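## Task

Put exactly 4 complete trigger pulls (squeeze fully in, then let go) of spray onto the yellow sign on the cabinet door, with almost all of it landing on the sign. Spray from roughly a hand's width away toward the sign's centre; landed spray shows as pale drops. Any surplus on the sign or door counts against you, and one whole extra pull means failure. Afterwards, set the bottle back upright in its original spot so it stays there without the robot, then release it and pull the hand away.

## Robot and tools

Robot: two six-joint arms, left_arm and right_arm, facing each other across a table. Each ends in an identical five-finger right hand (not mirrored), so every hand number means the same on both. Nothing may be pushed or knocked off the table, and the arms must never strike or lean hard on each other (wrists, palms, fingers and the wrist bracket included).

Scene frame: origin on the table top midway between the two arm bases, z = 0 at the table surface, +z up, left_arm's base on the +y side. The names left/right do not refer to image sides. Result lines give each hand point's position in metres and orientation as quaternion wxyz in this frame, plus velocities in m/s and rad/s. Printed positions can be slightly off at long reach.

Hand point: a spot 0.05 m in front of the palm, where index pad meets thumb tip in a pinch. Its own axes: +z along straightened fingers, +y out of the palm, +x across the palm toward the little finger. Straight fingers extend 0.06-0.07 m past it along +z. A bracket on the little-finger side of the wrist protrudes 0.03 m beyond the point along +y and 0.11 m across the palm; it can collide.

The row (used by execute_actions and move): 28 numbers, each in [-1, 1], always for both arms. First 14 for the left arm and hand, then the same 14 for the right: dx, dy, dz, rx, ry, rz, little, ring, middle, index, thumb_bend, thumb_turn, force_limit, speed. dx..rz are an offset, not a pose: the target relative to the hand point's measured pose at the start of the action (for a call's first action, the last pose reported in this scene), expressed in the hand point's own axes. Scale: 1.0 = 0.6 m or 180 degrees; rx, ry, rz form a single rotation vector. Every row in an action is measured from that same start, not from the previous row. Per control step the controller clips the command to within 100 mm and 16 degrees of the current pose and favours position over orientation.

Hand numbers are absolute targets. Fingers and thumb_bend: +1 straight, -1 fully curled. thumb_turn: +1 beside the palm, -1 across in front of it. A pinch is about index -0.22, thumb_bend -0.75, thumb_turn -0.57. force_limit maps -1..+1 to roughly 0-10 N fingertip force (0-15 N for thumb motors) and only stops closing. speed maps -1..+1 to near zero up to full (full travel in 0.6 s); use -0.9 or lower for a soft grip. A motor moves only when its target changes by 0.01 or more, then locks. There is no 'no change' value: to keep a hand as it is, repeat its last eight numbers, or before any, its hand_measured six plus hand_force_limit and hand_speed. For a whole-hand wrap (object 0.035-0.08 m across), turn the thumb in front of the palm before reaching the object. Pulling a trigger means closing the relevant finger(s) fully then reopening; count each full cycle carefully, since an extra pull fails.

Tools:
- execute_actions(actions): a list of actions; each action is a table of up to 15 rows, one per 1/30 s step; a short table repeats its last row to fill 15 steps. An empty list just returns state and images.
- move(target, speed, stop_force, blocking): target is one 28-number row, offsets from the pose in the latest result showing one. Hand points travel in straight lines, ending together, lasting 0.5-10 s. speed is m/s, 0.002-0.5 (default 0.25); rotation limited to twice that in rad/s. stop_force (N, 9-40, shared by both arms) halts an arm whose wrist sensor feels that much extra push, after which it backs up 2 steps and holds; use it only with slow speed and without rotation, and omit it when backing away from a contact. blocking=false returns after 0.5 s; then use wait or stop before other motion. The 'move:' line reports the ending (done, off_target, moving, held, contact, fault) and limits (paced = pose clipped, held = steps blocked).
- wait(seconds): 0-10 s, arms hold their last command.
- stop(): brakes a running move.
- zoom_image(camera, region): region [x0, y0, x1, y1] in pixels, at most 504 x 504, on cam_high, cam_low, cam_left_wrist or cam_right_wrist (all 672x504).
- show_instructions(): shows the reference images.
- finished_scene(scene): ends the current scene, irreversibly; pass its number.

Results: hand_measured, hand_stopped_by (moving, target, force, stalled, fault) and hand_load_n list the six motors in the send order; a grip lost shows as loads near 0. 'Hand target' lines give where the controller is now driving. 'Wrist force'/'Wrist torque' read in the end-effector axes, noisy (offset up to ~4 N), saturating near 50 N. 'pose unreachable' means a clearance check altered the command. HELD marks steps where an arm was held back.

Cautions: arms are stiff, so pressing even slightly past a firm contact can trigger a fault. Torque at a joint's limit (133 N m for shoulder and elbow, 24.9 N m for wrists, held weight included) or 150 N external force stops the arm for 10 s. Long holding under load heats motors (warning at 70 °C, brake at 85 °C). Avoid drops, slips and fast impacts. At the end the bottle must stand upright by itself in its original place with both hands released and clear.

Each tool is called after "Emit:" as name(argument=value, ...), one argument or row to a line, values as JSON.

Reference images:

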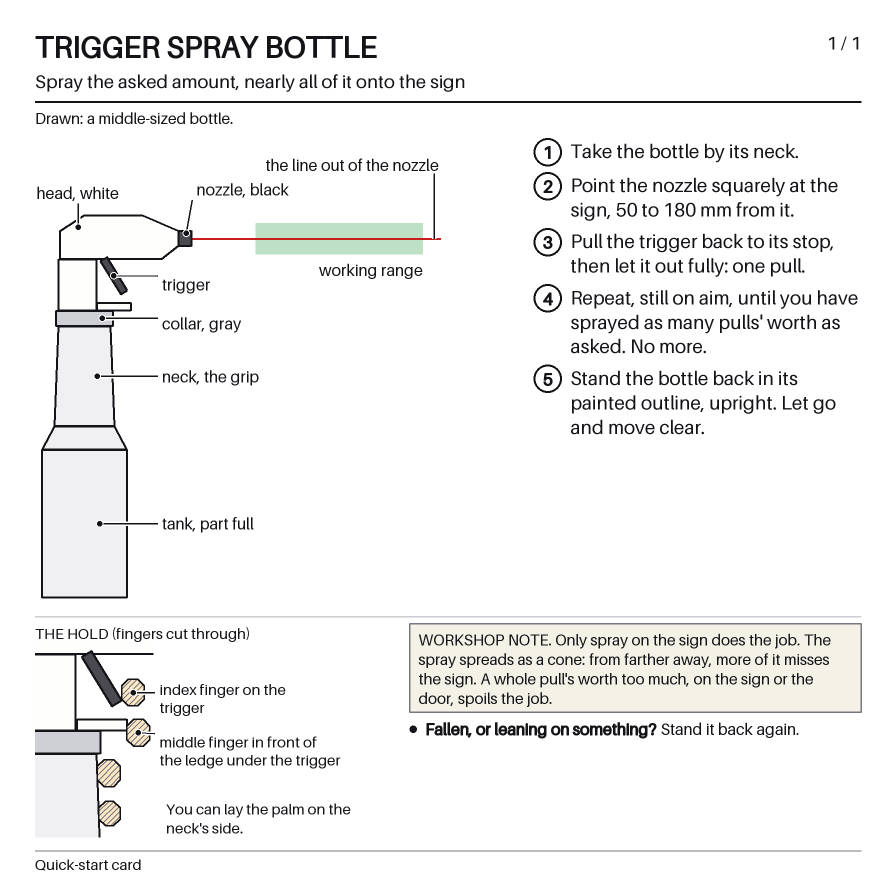

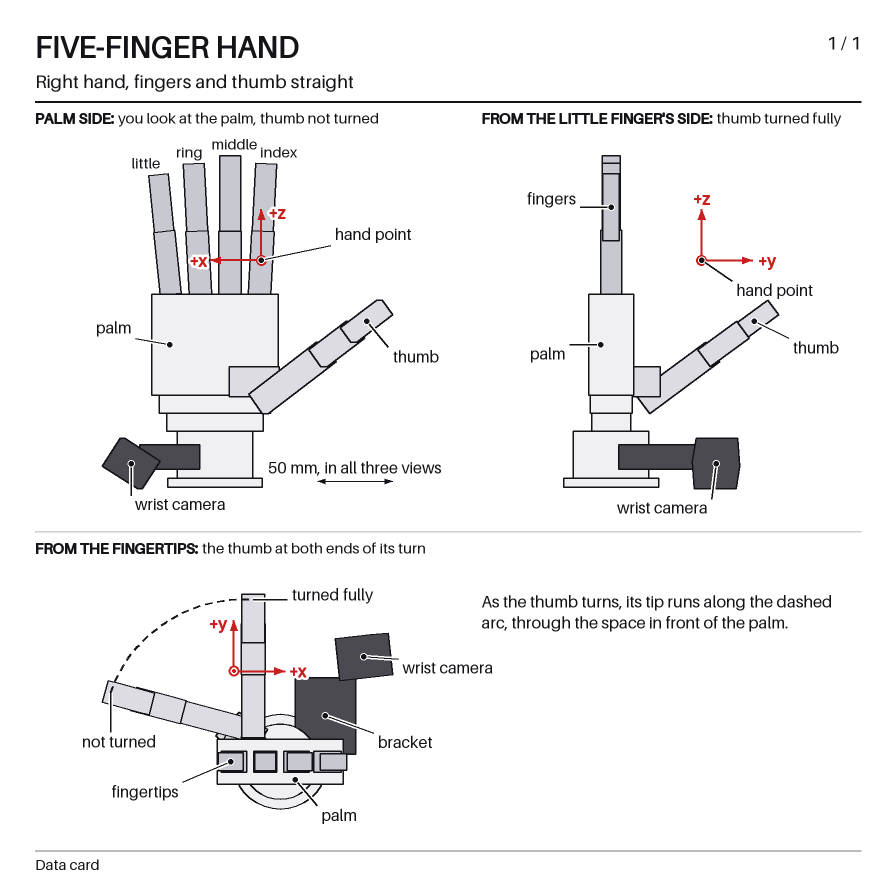

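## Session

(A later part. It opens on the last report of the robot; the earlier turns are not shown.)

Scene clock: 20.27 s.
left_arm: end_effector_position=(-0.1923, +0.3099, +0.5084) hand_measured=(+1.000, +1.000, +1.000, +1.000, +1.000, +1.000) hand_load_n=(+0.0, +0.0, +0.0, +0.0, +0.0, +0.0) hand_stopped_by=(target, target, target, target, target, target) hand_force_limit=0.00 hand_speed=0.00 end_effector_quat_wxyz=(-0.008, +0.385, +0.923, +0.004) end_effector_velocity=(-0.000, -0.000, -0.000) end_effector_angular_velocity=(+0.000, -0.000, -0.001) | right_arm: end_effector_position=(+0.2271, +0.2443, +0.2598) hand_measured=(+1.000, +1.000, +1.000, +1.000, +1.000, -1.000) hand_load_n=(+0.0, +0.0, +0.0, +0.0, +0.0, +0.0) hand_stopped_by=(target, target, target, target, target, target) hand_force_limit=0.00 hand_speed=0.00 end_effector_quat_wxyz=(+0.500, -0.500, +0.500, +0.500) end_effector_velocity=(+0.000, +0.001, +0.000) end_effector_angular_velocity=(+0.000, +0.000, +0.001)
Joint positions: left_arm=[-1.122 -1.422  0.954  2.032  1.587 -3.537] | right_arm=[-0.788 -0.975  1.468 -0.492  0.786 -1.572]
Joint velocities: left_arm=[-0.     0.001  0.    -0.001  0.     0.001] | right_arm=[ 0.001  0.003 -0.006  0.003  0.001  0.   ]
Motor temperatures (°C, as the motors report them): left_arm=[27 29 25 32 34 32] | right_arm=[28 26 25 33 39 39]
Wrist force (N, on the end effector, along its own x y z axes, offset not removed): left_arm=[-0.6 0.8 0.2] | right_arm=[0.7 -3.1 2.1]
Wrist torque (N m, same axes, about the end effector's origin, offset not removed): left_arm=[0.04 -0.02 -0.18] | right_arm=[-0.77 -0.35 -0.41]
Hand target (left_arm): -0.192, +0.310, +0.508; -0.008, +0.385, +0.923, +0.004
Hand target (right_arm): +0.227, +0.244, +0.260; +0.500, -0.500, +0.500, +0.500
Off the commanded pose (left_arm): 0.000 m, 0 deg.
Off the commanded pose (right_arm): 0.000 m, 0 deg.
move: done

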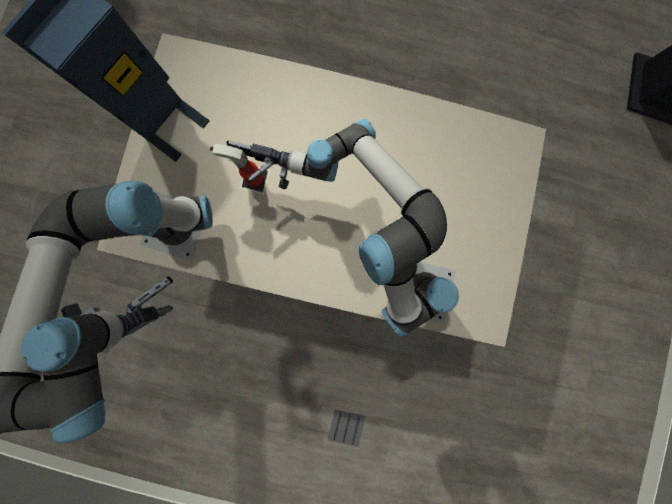

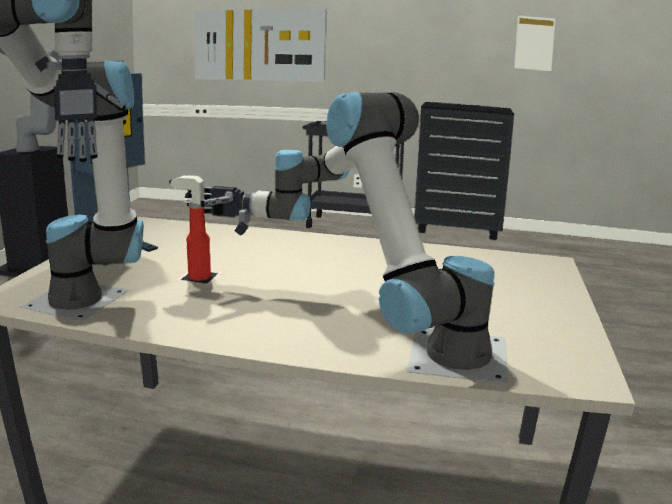

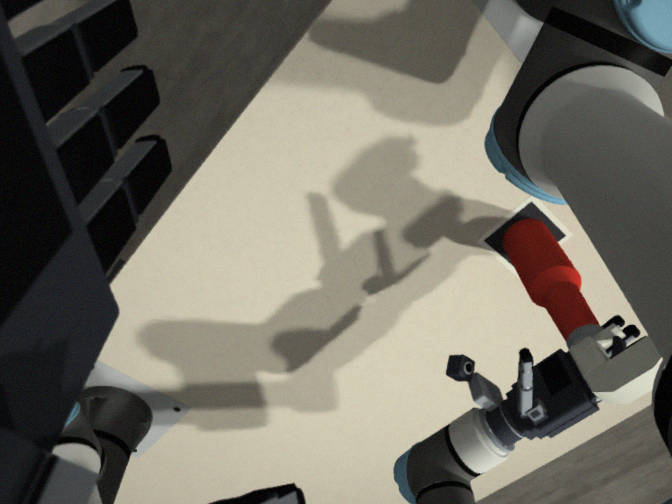

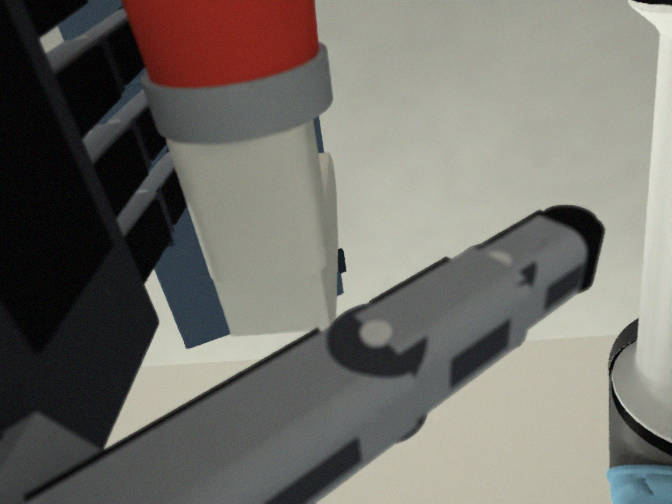

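Emit:
move(
  target=[0,0,0,0,0,0,1,1,1,1,1,1,0,0,0.014,0.005,0.075,0,0,0,1,1,1,1,1,-1,0,0],
  speed=0.05,
)

Emit:
move(
  target=[0,0,0,0,0,0,1,1,1,1,1,1,0,0,0,0,0,0,0,0,0.1,0.1,0.3,0.5,0.3,-1,-0.5,-0.5],
)

Emit:
zoom_image(
  camera="cam_low",
  region=[150,165,250,235],
)

Emit:
zoom_image(
  camera="cam_left_wrist",
  region=[492,260,672,440],
)

Scene clock: 21.80 s.
left_arm: end_effector_position=(-0.1923, +0.3099, +0.5084) hand_measured=(+1.000, +1.000, +1.000, +1.000, +1.000, +1.000) hand_load_n=(+0.0, +0.0, +0.0, +0.0, +0.0, +0.0) hand_stopped_by=(target, target, target, target, target, target) hand_force_limit=0.00 hand_speed=0.00 end_effector_quat_wxyz=(-0.008, +0.385, +0.923, +0.004) end_effector_velocity=(-0.001, -0.000, -0.000) end_effector_angular_velocity=(-0.001, +0.002, -0.000) | right_arm: end_effector_position=(+0.2241, +0.2892, +0.2514) hand_measured=(+1.000, +1.000, +1.000, +1.000, +1.000, -1.000) hand_load_n=(+0.0, +0.0, +0.0, +0.0, +0.0, +0.0) hand_stopped_by=(target, target, target, target, target, target) hand_force_limit=0.00 hand_speed=0.00 end_effector_quat_wxyz=(+0.500, -0.500, +0.500, +0.500) end_effector_velocity=(-0.001, +0.002, +0.000) end_effector_angular_velocity=(+0.001, -0.001, +0.001)
Joint positions: left_arm=[-1.122 -1.422  0.954  2.032  1.587 -3.537] | right_arm=[-0.733 -0.886  1.337 -0.451  0.841 -1.572]
Joint velocities: left_arm=[-0.     0.    -0.001 -0.001  0.    -0.   ] | right_arm=[ 0.003  0.003 -0.006  0.002  0.002 -0.   ]
Motor temperatures (°C, as the motors report them): left_arm=[27 29 25 32 34 32] | right_arm=[28 26 25 33 39 39]
Wrist force (N, on the end effector, along its own x y z axes, offset not removed): left_arm=[0.7 1.6 1.3] | right_arm=[1.0 -9.8 0.7]
Wrist torque (N m, same axes, about the end effector's origin, offset not removed): left_arm=[0.15 -0.26 -0.16] | right_arm=[-1.55 -0.19 -0.56]
Hand target (left_arm): -0.192, +0.310, +0.508; -0.008, +0.385, +0.923, +0.004
Hand target (right_arm): +0.224, +0.289, +0.251; +0.500, -0.500, +0.500, +0.500
Off the commanded pose (left_arm): 0.000 m, 0 deg.
Off the commanded pose (right_arm): 0.000 m, 0 deg.
move: done

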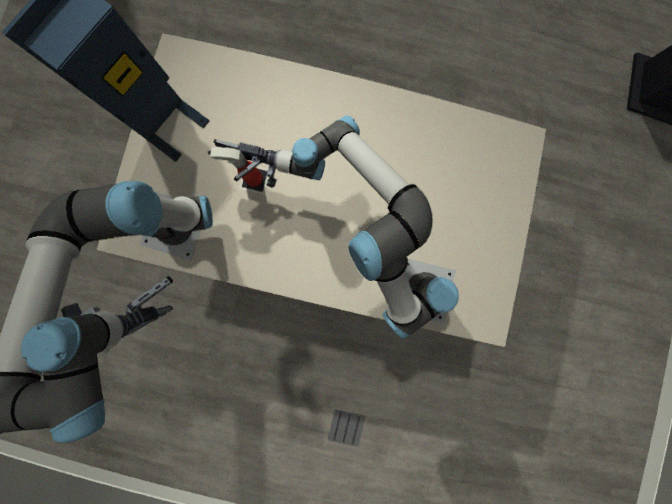

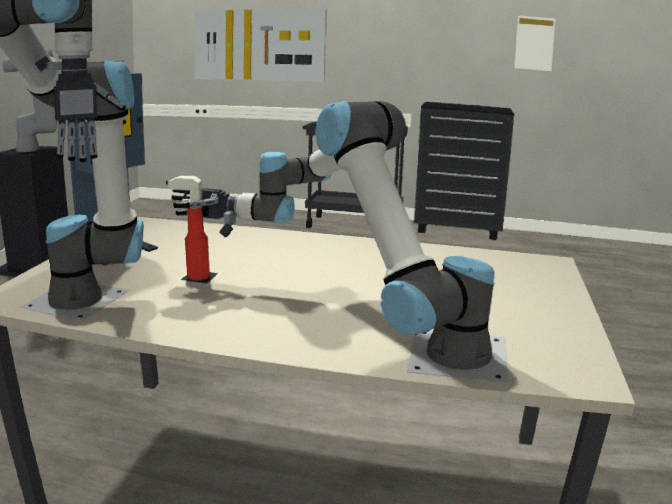

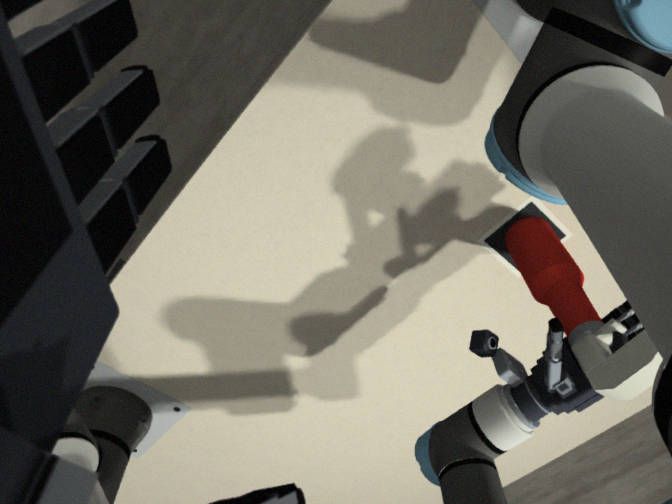

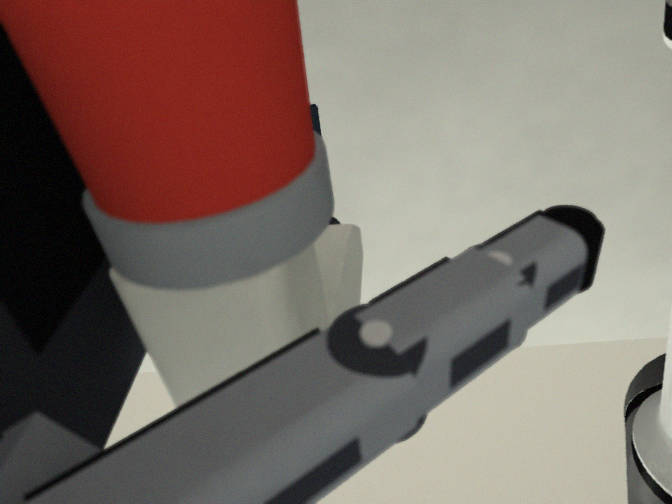

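Scene clock: 23.40 s.
left_arm: end_effector_position=(-0.1923, +0.3099, +0.5084) hand_measured=(+1.000, +1.000, +1.000, +1.000, +1.000, +1.000) hand_load_n=(+0.0, +0.0, +0.0, +0.0, +0.0, +0.0) hand_stopped_by=(target, target, target, target, target, target) hand_force_limit=0.00 hand_speed=0.00 end_effector_quat_wxyz=(-0.008, +0.385, +0.923, +0.004) end_effector_velocity=(+0.000, -0.000, -0.000) end_effector_angular_velocity=(+0.001, -0.001, +0.001) | right_arm: end_effector_position=(+0.2240, +0.2892, +0.2514) hand_measured=(+0.100, +0.100, +0.300, +0.500, +0.300, -1.000) hand_load_n=(+0.0, +0.0, +0.0, +0.0, +0.0, +0.0) hand_stopped_by=(target, target, target, target, target, target) hand_force_limit=-0.50 hand_speed=-0.50 end_effector_quat_wxyz=(+0.500, -0.500, +0.500, +0.500) end_effector_velocity=(-0.002, +0.001, +0.000) end_effector_angular_velocity=(-0.000, +0.001, +0.003)
Joint positions: left_arm=[-1.122 -1.422  0.954  2.032  1.587 -3.537] | right_arm=[-0.733 -0.886  1.337 -0.451  0.841 -1.572]
Joint velocities: left_arm=[ 0.001  0.     0.001  0.    -0.    -0.001] | right_arm=[ 0.002 -0.     0.     0.    -0.     0.001]
Motor temperatures (°C, as the motors report them): left_arm=[27 29 25 32 34 32] | right_arm=[28 26 25 33 39 39]
Wrist force (N, on the end effector, along its own x y z axes, offset not removed): left_arm=[-0.3 1.3 1.5] | right_arm=[0.3 -0.8 -1.4]
Wrist torque (N m, same axes, about the end effector's origin, offset not removed): left_arm=[-0.04 -0.03 -0.22] | right_arm=[-0.01 -0.19 -0.16]
Hand target (left_arm): -0.192, +0.310, +0.508; -0.008, +0.385, +0.923, +0.004
Hand target (right_arm): +0.224, +0.289, +0.251; +0.500, -0.500, +0.500, +0.500
Off the commanded pose (left_arm): 0.000 m, 0 deg.
Off the commanded pose (right_arm): 0.000 m, 0 deg.
move: done

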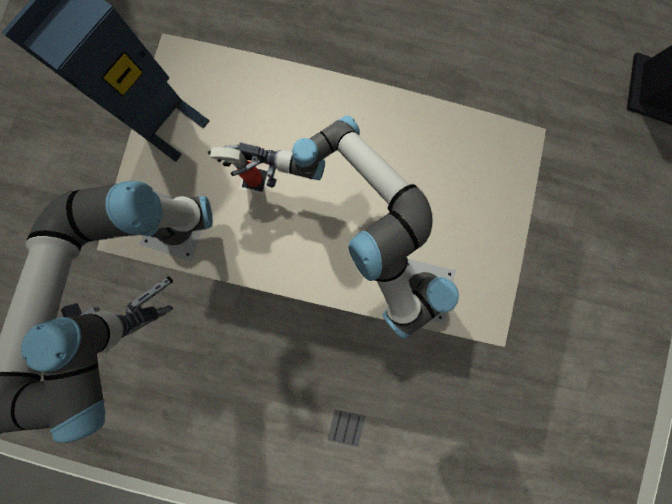

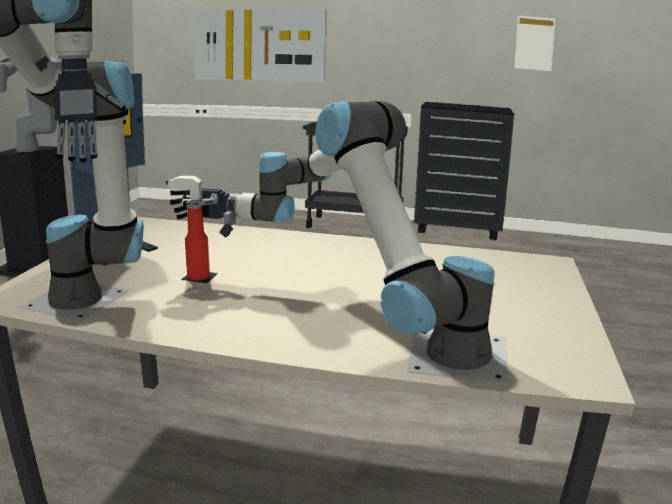

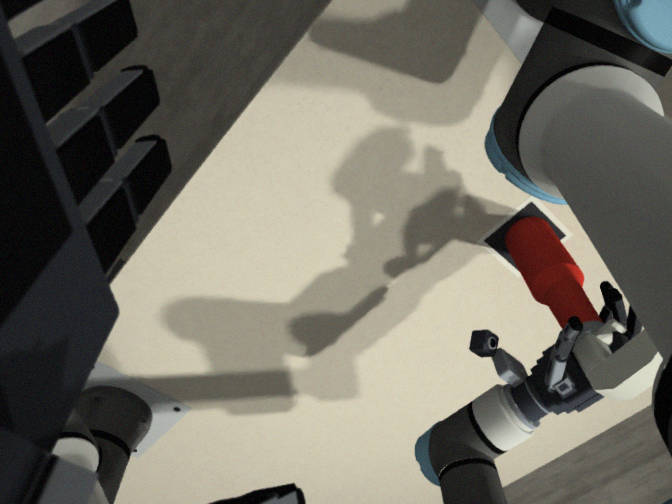

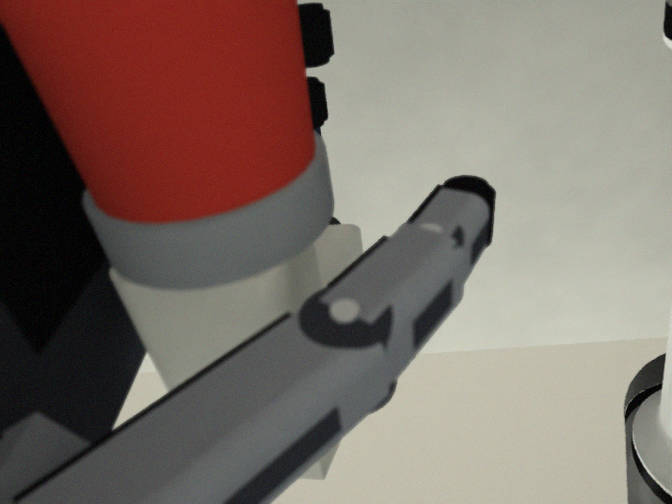

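Region (150, 165, 250, 235) of cam_low's 672x504 image, scaled by 5.040, with more detail than that image has; it fills the top 353 rows of this view, and the rest is white.

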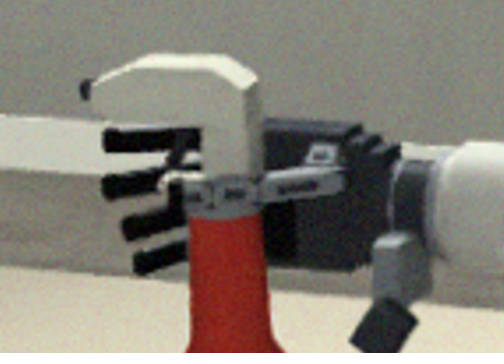

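Region (492, 260, 672, 440) of cam_left_wrist's 672x504 image, scaled by 2.800, with more detail than that image has.

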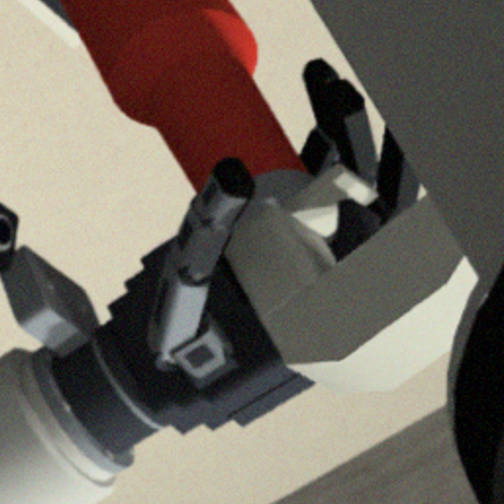

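Emit:
move(
  target=[0,0,0,0,0,0,1,1,1,1,1,1,0,0,0.005,0.005,-0.004,-0.045,0,0,0.1,0.1,0.3,0.5,0.3,-1,-0.5,-0.5],
  speed=0.05,
)

Emit:
move(
  target=[0.4,0.1,0,0,0,0.25,1,1,1,1,1,1,0,0,0,0,0,0,0,0,-1,-1,-1,0.5,-1,-1,0.8,-0.7],
)

Emit:
zoom_image(
  camera="cam_low",
  region=[150,165,250,235],
)

Emit:
zoom_image(
  camera="cam_high",
  region=[190,110,310,200],
)

Scene clock: 25.23 s.
left_arm: end_effector_position=(-0.1923, +0.3099, +0.5084) hand_measured=(+1.000, +1.000, +1.000, +1.000, +1.000, +1.000) hand_load_n=(+0.0, +0.0, +0.0, +0.0, +0.0, +0.0) hand_stopped_by=(target, target, target, target, target, target) hand_force_limit=0.00 hand_speed=0.00 end_effector_quat_wxyz=(-0.008, +0.385, +0.923, +0.004) end_effector_velocity=(-0.000, -0.000, +0.000) end_effector_angular_velocity=(-0.000, +0.001, -0.001) | right_arm: end_effector_position=(+0.2211, +0.2867, +0.2483) hand_measured=(+0.100, +0.100, +0.300, +0.500, +0.300, -1.000) hand_load_n=(+0.0, +0.0, +0.0, +0.0, +0.0, +0.0) hand_stopped_by=(target, target, target, target, target, target) hand_force_limit=-0.50 hand_speed=-0.50 end_effector_quat_wxyz=(+0.464, -0.534, +0.464, +0.534) end_effector_velocity=(+0.000, +0.000, -0.000) end_effector_angular_velocity=(-0.001, +0.000, +0.007)
Joint positions: left_arm=[-1.122 -1.422  0.954  2.032  1.587 -3.537] | right_arm=[-0.761 -0.829  1.246 -0.416  0.673 -1.572]
Joint velocities: left_arm=[ 0.     0.001 -0.002  0.     0.     0.001] | right_arm=[-0.002  0.004 -0.007  0.004 -0.008 -0.001]
Motor temperatures (°C, as the motors report them): left_arm=[27 29 25 32 34 32] | right_arm=[28 26 25 33 39 39]
Wrist force (N, on the end effector, along its own x y z axes, offset not removed): left_arm=[-1.0 2.1 0.9] | right_arm=[-0.8 -0.3 0.5]
Wrist torque (N m, same axes, about the end effector's origin, offset not removed): left_arm=[0.28 0.06 -0.14] | right_arm=[0.06 -0.17 -0.08]
Hand target (left_arm): -0.192, +0.310, +0.508; -0.008, +0.385, +0.923, +0.004
Hand target (right_arm): +0.221, +0.287, +0.248; -0.463, +0.534, -0.463, -0.534
Off the commanded pose (left_arm): 0.000 m, 0 deg.
Off the commanded pose (right_arm): 0.000 m, 0 deg.
move: done

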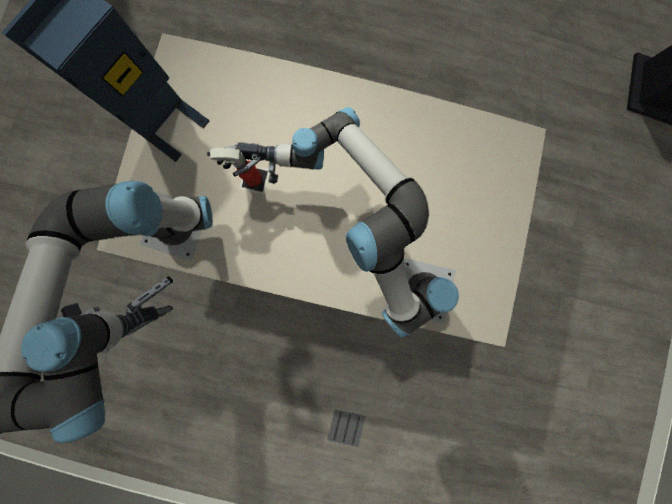

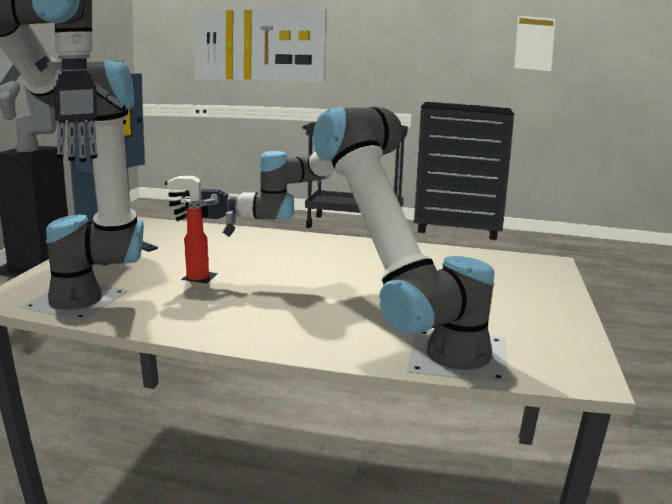

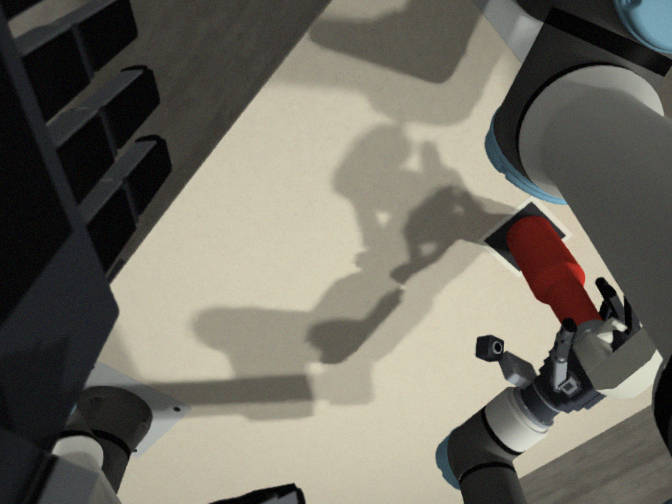

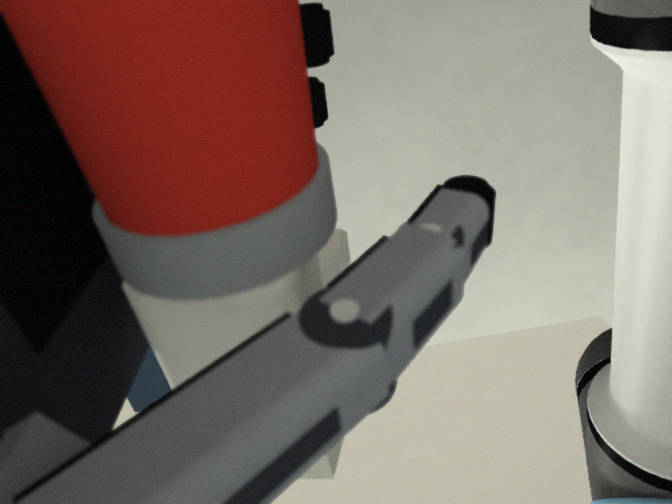

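Scene clock: 27.33 s.
left_arm: end_effector_position=(-0.3181, +0.5233, +0.5123) hand_measured=(+1.000, +1.000, +1.000, +1.000, +1.000, +1.000) hand_load_n=(+0.0, +0.0, +0.0, +0.0, +0.0, +0.0) hand_stopped_by=(target, target, target, target, target, target) hand_force_limit=0.00 hand_speed=0.00 end_effector_quat_wxyz=(-0.009, +0.708, +0.706, +0.001) end_effector_velocity=(-0.001, +0.001, +0.001) end_effector_angular_velocity=(-0.000, -0.000, -0.005) | right_arm: end_effector_position=(+0.2211, +0.2867, +0.2483) hand_measured=(-0.594, -0.594, -0.212, +0.500, -0.138, -1.000) hand_load_n=(+9.0, +9.5, +12.0, +0.0, +13.5, +9.0) hand_stopped_by=(force, force, force, target, force, target) hand_force_limit=0.80 hand_speed=-0.70 end_effector_quat_wxyz=(+0.464, -0.534, +0.464, +0.534) end_effector_velocity=(+0.000, -0.000, +0.000) end_effector_angular_velocity=(-0.000, +0.000, -0.001)
Joint positions: left_arm=[-1.949 -1.352  0.853  2.054  1.578 -3.579] | right_arm=[-0.761 -0.829  1.246 -0.416  0.673 -1.572]
Joint velocities: left_arm=[-0.003  0.004 -0.007  0.003 -0.     0.002] | right_arm=[-0.    -0.001  0.001 -0.     0.001  0.   ]
Motor temperatures (°C, as the motors report them): left_arm=[27 29 25 32 34 32] | right_arm=[28 26 25 33 39 39]
Wrist force (N, on the end effector, along its own x y z axes, offset not removed): left_arm=[-1.0 1.3 0.8] | right_arm=[0.3 -1.6 2.0]
Wrist torque (N m, same axes, about the end effector's origin, offset not removed): left_arm=[0.06 0.10 -0.23] | right_arm=[-0.30 0.21 -0.38]
Hand target (left_arm): -0.318, +0.523, +0.512; -0.009, +0.709, +0.706, +0.001
Hand target (right_arm): +0.221, +0.287, +0.248; -0.464, +0.534, -0.464, -0.534
Off the commanded pose (left_arm): 0.001 m, 0 deg.
Off the commanded pose (right_arm): 0.000 m, 0 deg.
move: done

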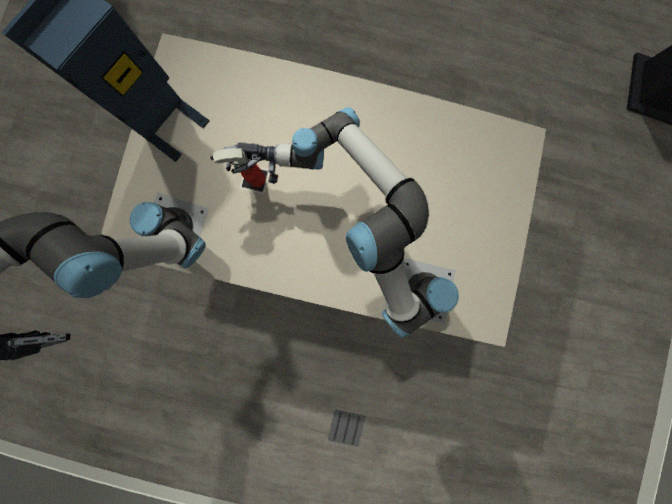

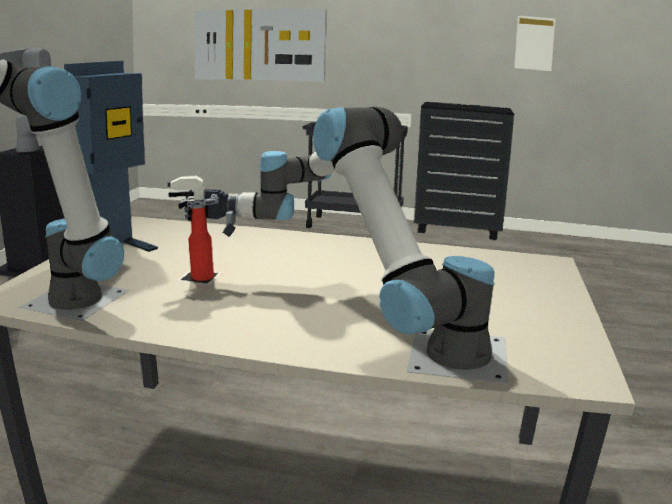

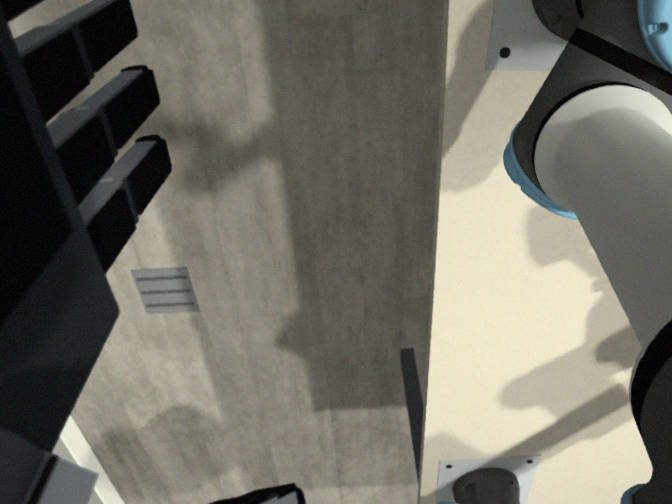

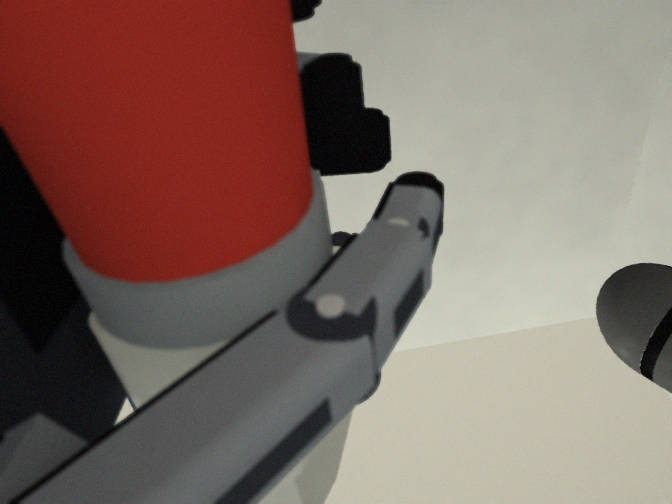

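Region (150, 165, 250, 235) of cam_low's 672x504 image, scaled by 5.040, with more detail than that image has; it fills the top 353 rows of this view, and the rest is white.

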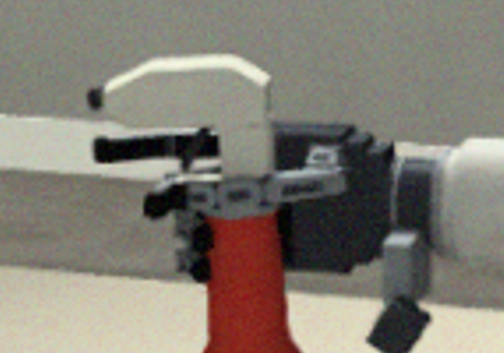

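Region (190, 110, 310, 200) of cam_high's 672x504 image, scaled by 4.200, with more detail than that image has; it fills the top 378 rows of this view, and the rest is white.

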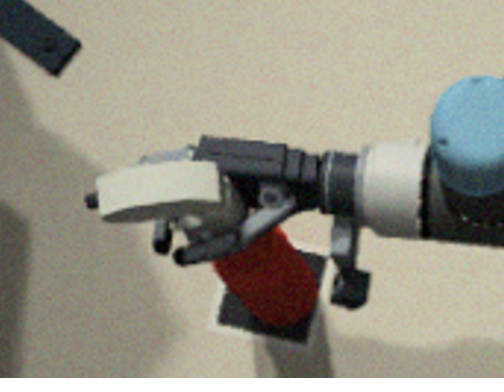

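Emit:
move(
  target=[0,0,0,0,0,0,1,1,1,1,1,1,0,0,-0.05,0,0,0,0,0,-1,-1,-1,0.5,-1,-1,0.8,-0.7],
  speed=0.08,
)

Emit:
move(
  target=[0,0,0,0,0,0,1,1,1,1,1,1,0,0,-0.17,-0.1,0.16,0.255,0,0,-1,-1,-1,0.5,-1,-1,0.8,-0.7],
  speed=0.15,
)

Emit:
zoom_image(
  camera="cam_low",
  region=[70,60,250,260],
)

Emit:
zoom_image(
  camera="cam_high",
  region=[60,20,280,200],
)

Scene clock: 28.33 s.
left_arm: end_effector_position=(-0.3181, +0.5233, +0.5123) hand_measured=(+1.000, +1.000, +1.000, +1.000, +1.000, +1.000) hand_load_n=(+0.0, +0.0, +0.0, +0.0, +0.0, +0.0) hand_stopped_by=(target, target, target, target, target, target) hand_force_limit=0.00 hand_speed=0.00 end_effector_quat_wxyz=(-0.009, +0.709, +0.706, +0.001) end_effector_velocity=(+0.000, +0.000, -0.000) end_effector_angular_velocity=(+0.000, +0.000, +0.001) | right_arm: end_effector_position=(+0.2212, +0.2868, +0.2782) hand_measured=(-0.594, -0.594, -0.212, +0.500, -0.138, -1.000) hand_load_n=(+9.0, +9.5, +12.0, +0.0, +13.5, +9.0) hand_stopped_by=(force, force, force, target, force, target) hand_force_limit=0.80 hand_speed=-0.70 end_effector_quat_wxyz=(+0.464, -0.534, +0.464, +0.534) end_effector_velocity=(-0.000, +0.000, +0.002) end_effector_angular_velocity=(-0.001, -0.000, -0.001)
Joint positions: left_arm=[-1.949 -1.352  0.853  2.054  1.578 -3.579] | right_arm=[-0.761 -0.857  1.213 -0.356  0.673 -1.571]
Joint velocities: left_arm=[-0.    -0.     0.    -0.     0.    -0.001] | right_arm=[ 0.    -0.002 -0.002  0.005  0.001 -0.001]
Motor temperatures (°C, as the motors report them): left_arm=[27 29 25 32 34 32] | right_arm=[28 26 25 33 39 39]
Wrist force (N, on the end effector, along its own x y z axes, offset not removed): left_arm=[-2.1 0.8 0.2] | right_arm=[9.0 -1.8 -0.1]
Wrist torque (N m, same axes, about the end effector's origin, offset not removed): left_arm=[0.04 0.16 -0.40] | right_arm=[-0.37 -1.18 0.32]
Hand target (left_arm): -0.318, +0.523, +0.512; -0.009, +0.708, +0.706, +0.001
Hand target (right_arm): +0.221, +0.287, +0.278; -0.464, +0.534, -0.464, -0.534
Off the commanded pose (left_arm): 0.000 m, 0 deg.
Off the commanded pose (right_arm): 0.000 m, 0 deg.
move: done

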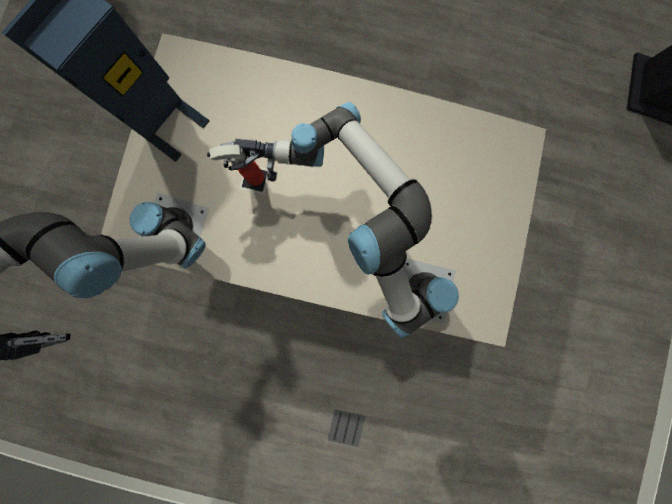

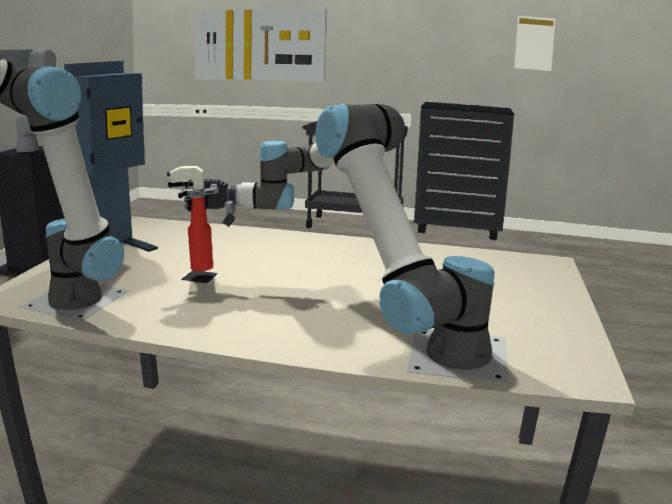

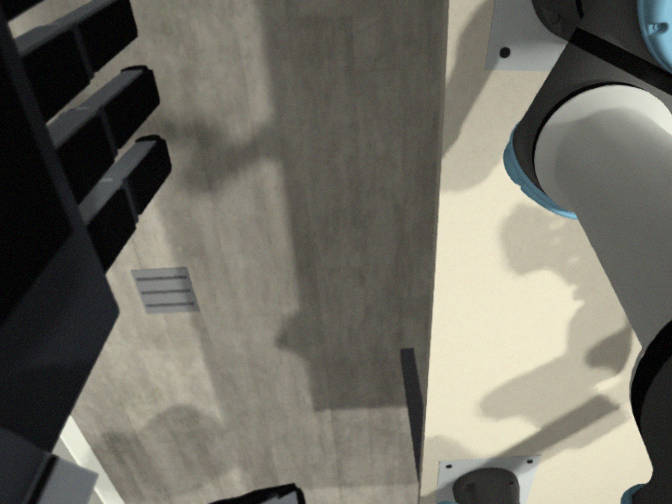

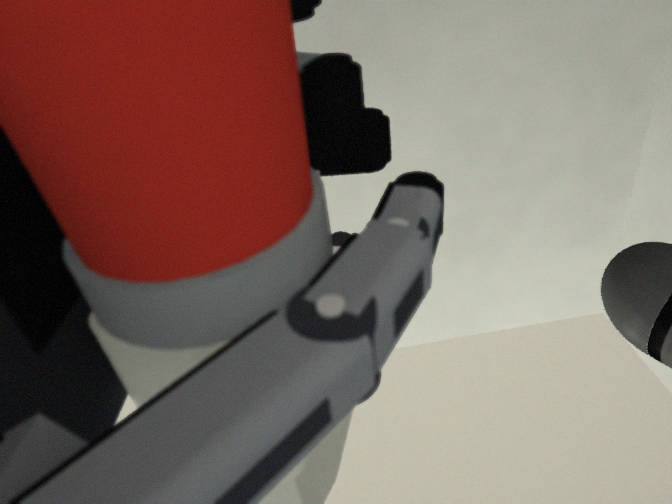

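Scene clock: 31.40 s.
left_arm: end_effector_position=(-0.3181, +0.5233, +0.5123) hand_measured=(+1.000, +1.000, +1.000, +1.000, +1.000, +1.000) hand_load_n=(+0.0, +0.0, +0.0, +0.0, +0.0, +0.0) hand_stopped_by=(target, target, target, target, target, target) hand_force_limit=0.00 hand_speed=0.00 end_effector_quat_wxyz=(-0.009, +0.709, +0.706, +0.001) end_effector_velocity=(-0.000, +0.000, -0.000) end_effector_angular_velocity=(-0.000, -0.001, -0.000) | right_arm: end_effector_position=(+0.2673, +0.3906, +0.3801) hand_measured=(-0.594, -0.594, -0.212, +0.500, -0.138, -1.000) hand_load_n=(+9.0, +9.5, +12.0, +0.0, +13.5, +9.0) hand_stopped_by=(force, force, force, target, force, target) hand_force_limit=0.80 hand_speed=-0.70 end_effector_quat_wxyz=(+0.635, -0.311, +0.635, +0.311) end_effector_velocity=(+0.000, +0.001, +0.002) end_effector_angular_velocity=(-0.001, +0.001, -0.008)
Joint positions: left_arm=[-1.949 -1.352  0.853  2.054  1.578 -3.579] | right_arm=[-0.476 -0.813  0.87  -0.056  1.758 -1.571]
Joint velocities: left_arm=[-0.     0.     0.001 -0.     0.    -0.   ] | right_arm=[ 0.004  0.006 -0.015  0.011  0.012  0.   ]
Motor temperatures (°C, as the motors report them): left_arm=[27 29 25 32 34 32] | right_arm=[28 26 25 33 39 39]
Wrist force (N, on the end effector, along its own x y z axes, offset not removed): left_arm=[-0.8 -0.5 0.0] | right_arm=[3.9 -1.2 0.6]
Wrist torque (N m, same axes, about the end effector's origin, offset not removed): left_arm=[-0.21 -0.02 -0.32] | right_arm=[-0.31 -0.40 -0.05]
Hand target (left_arm): -0.318, +0.523, +0.512; -0.009, +0.709, +0.706, +0.001
Hand target (right_arm): +0.267, +0.391, +0.380; +0.635, -0.311, +0.635, +0.311
Off the commanded pose (left_arm): 0.000 m, 0 deg.
Off the commanded pose (right_arm): 0.000 m, 0 deg.
move: done

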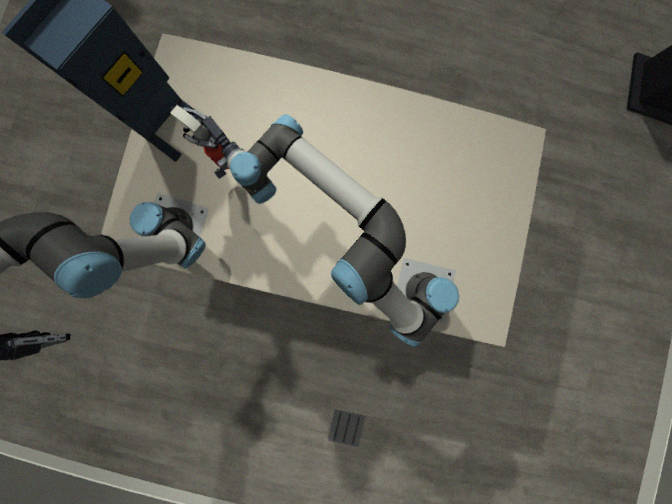

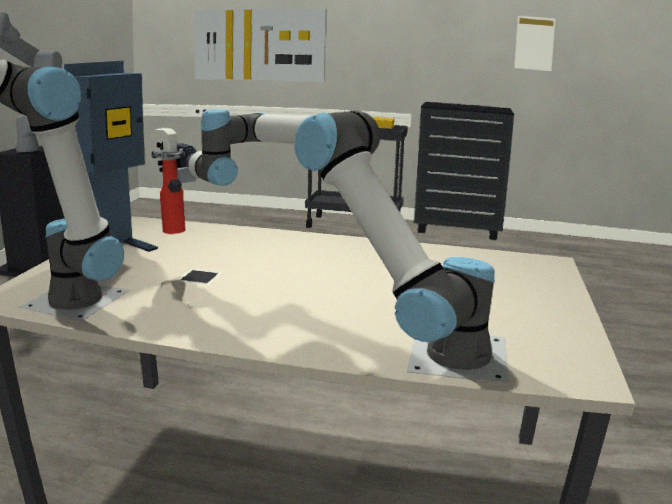

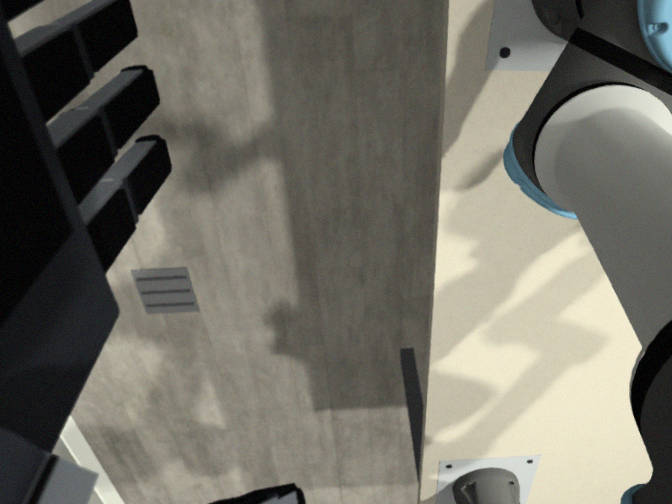

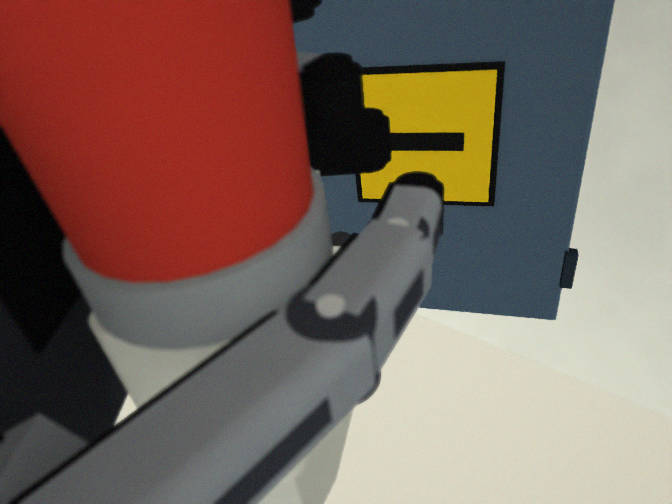

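Region (70, 60, 250, 260) of cam_low's 672x504 image, scaled by 2.520, with more detail than that image has; it fills the left 454 columns of this view, and the rest is white.

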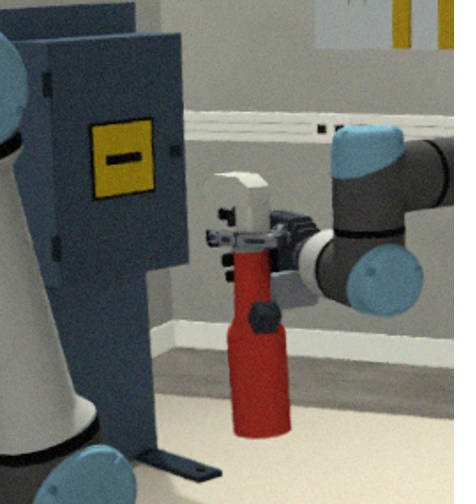

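Region (60, 20, 280, 200) of cam_high's 672x504 image, scaled by 2.291, with more detail than that image has; it fills the top 412 rows of this view, and the rest is white.

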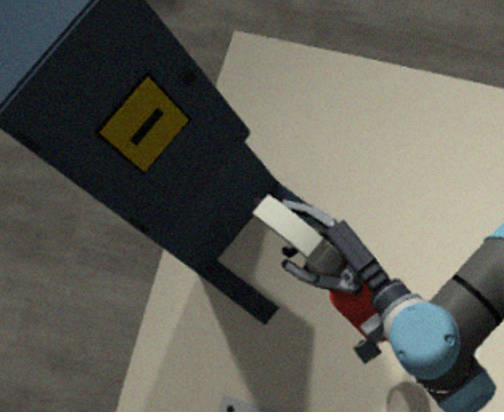

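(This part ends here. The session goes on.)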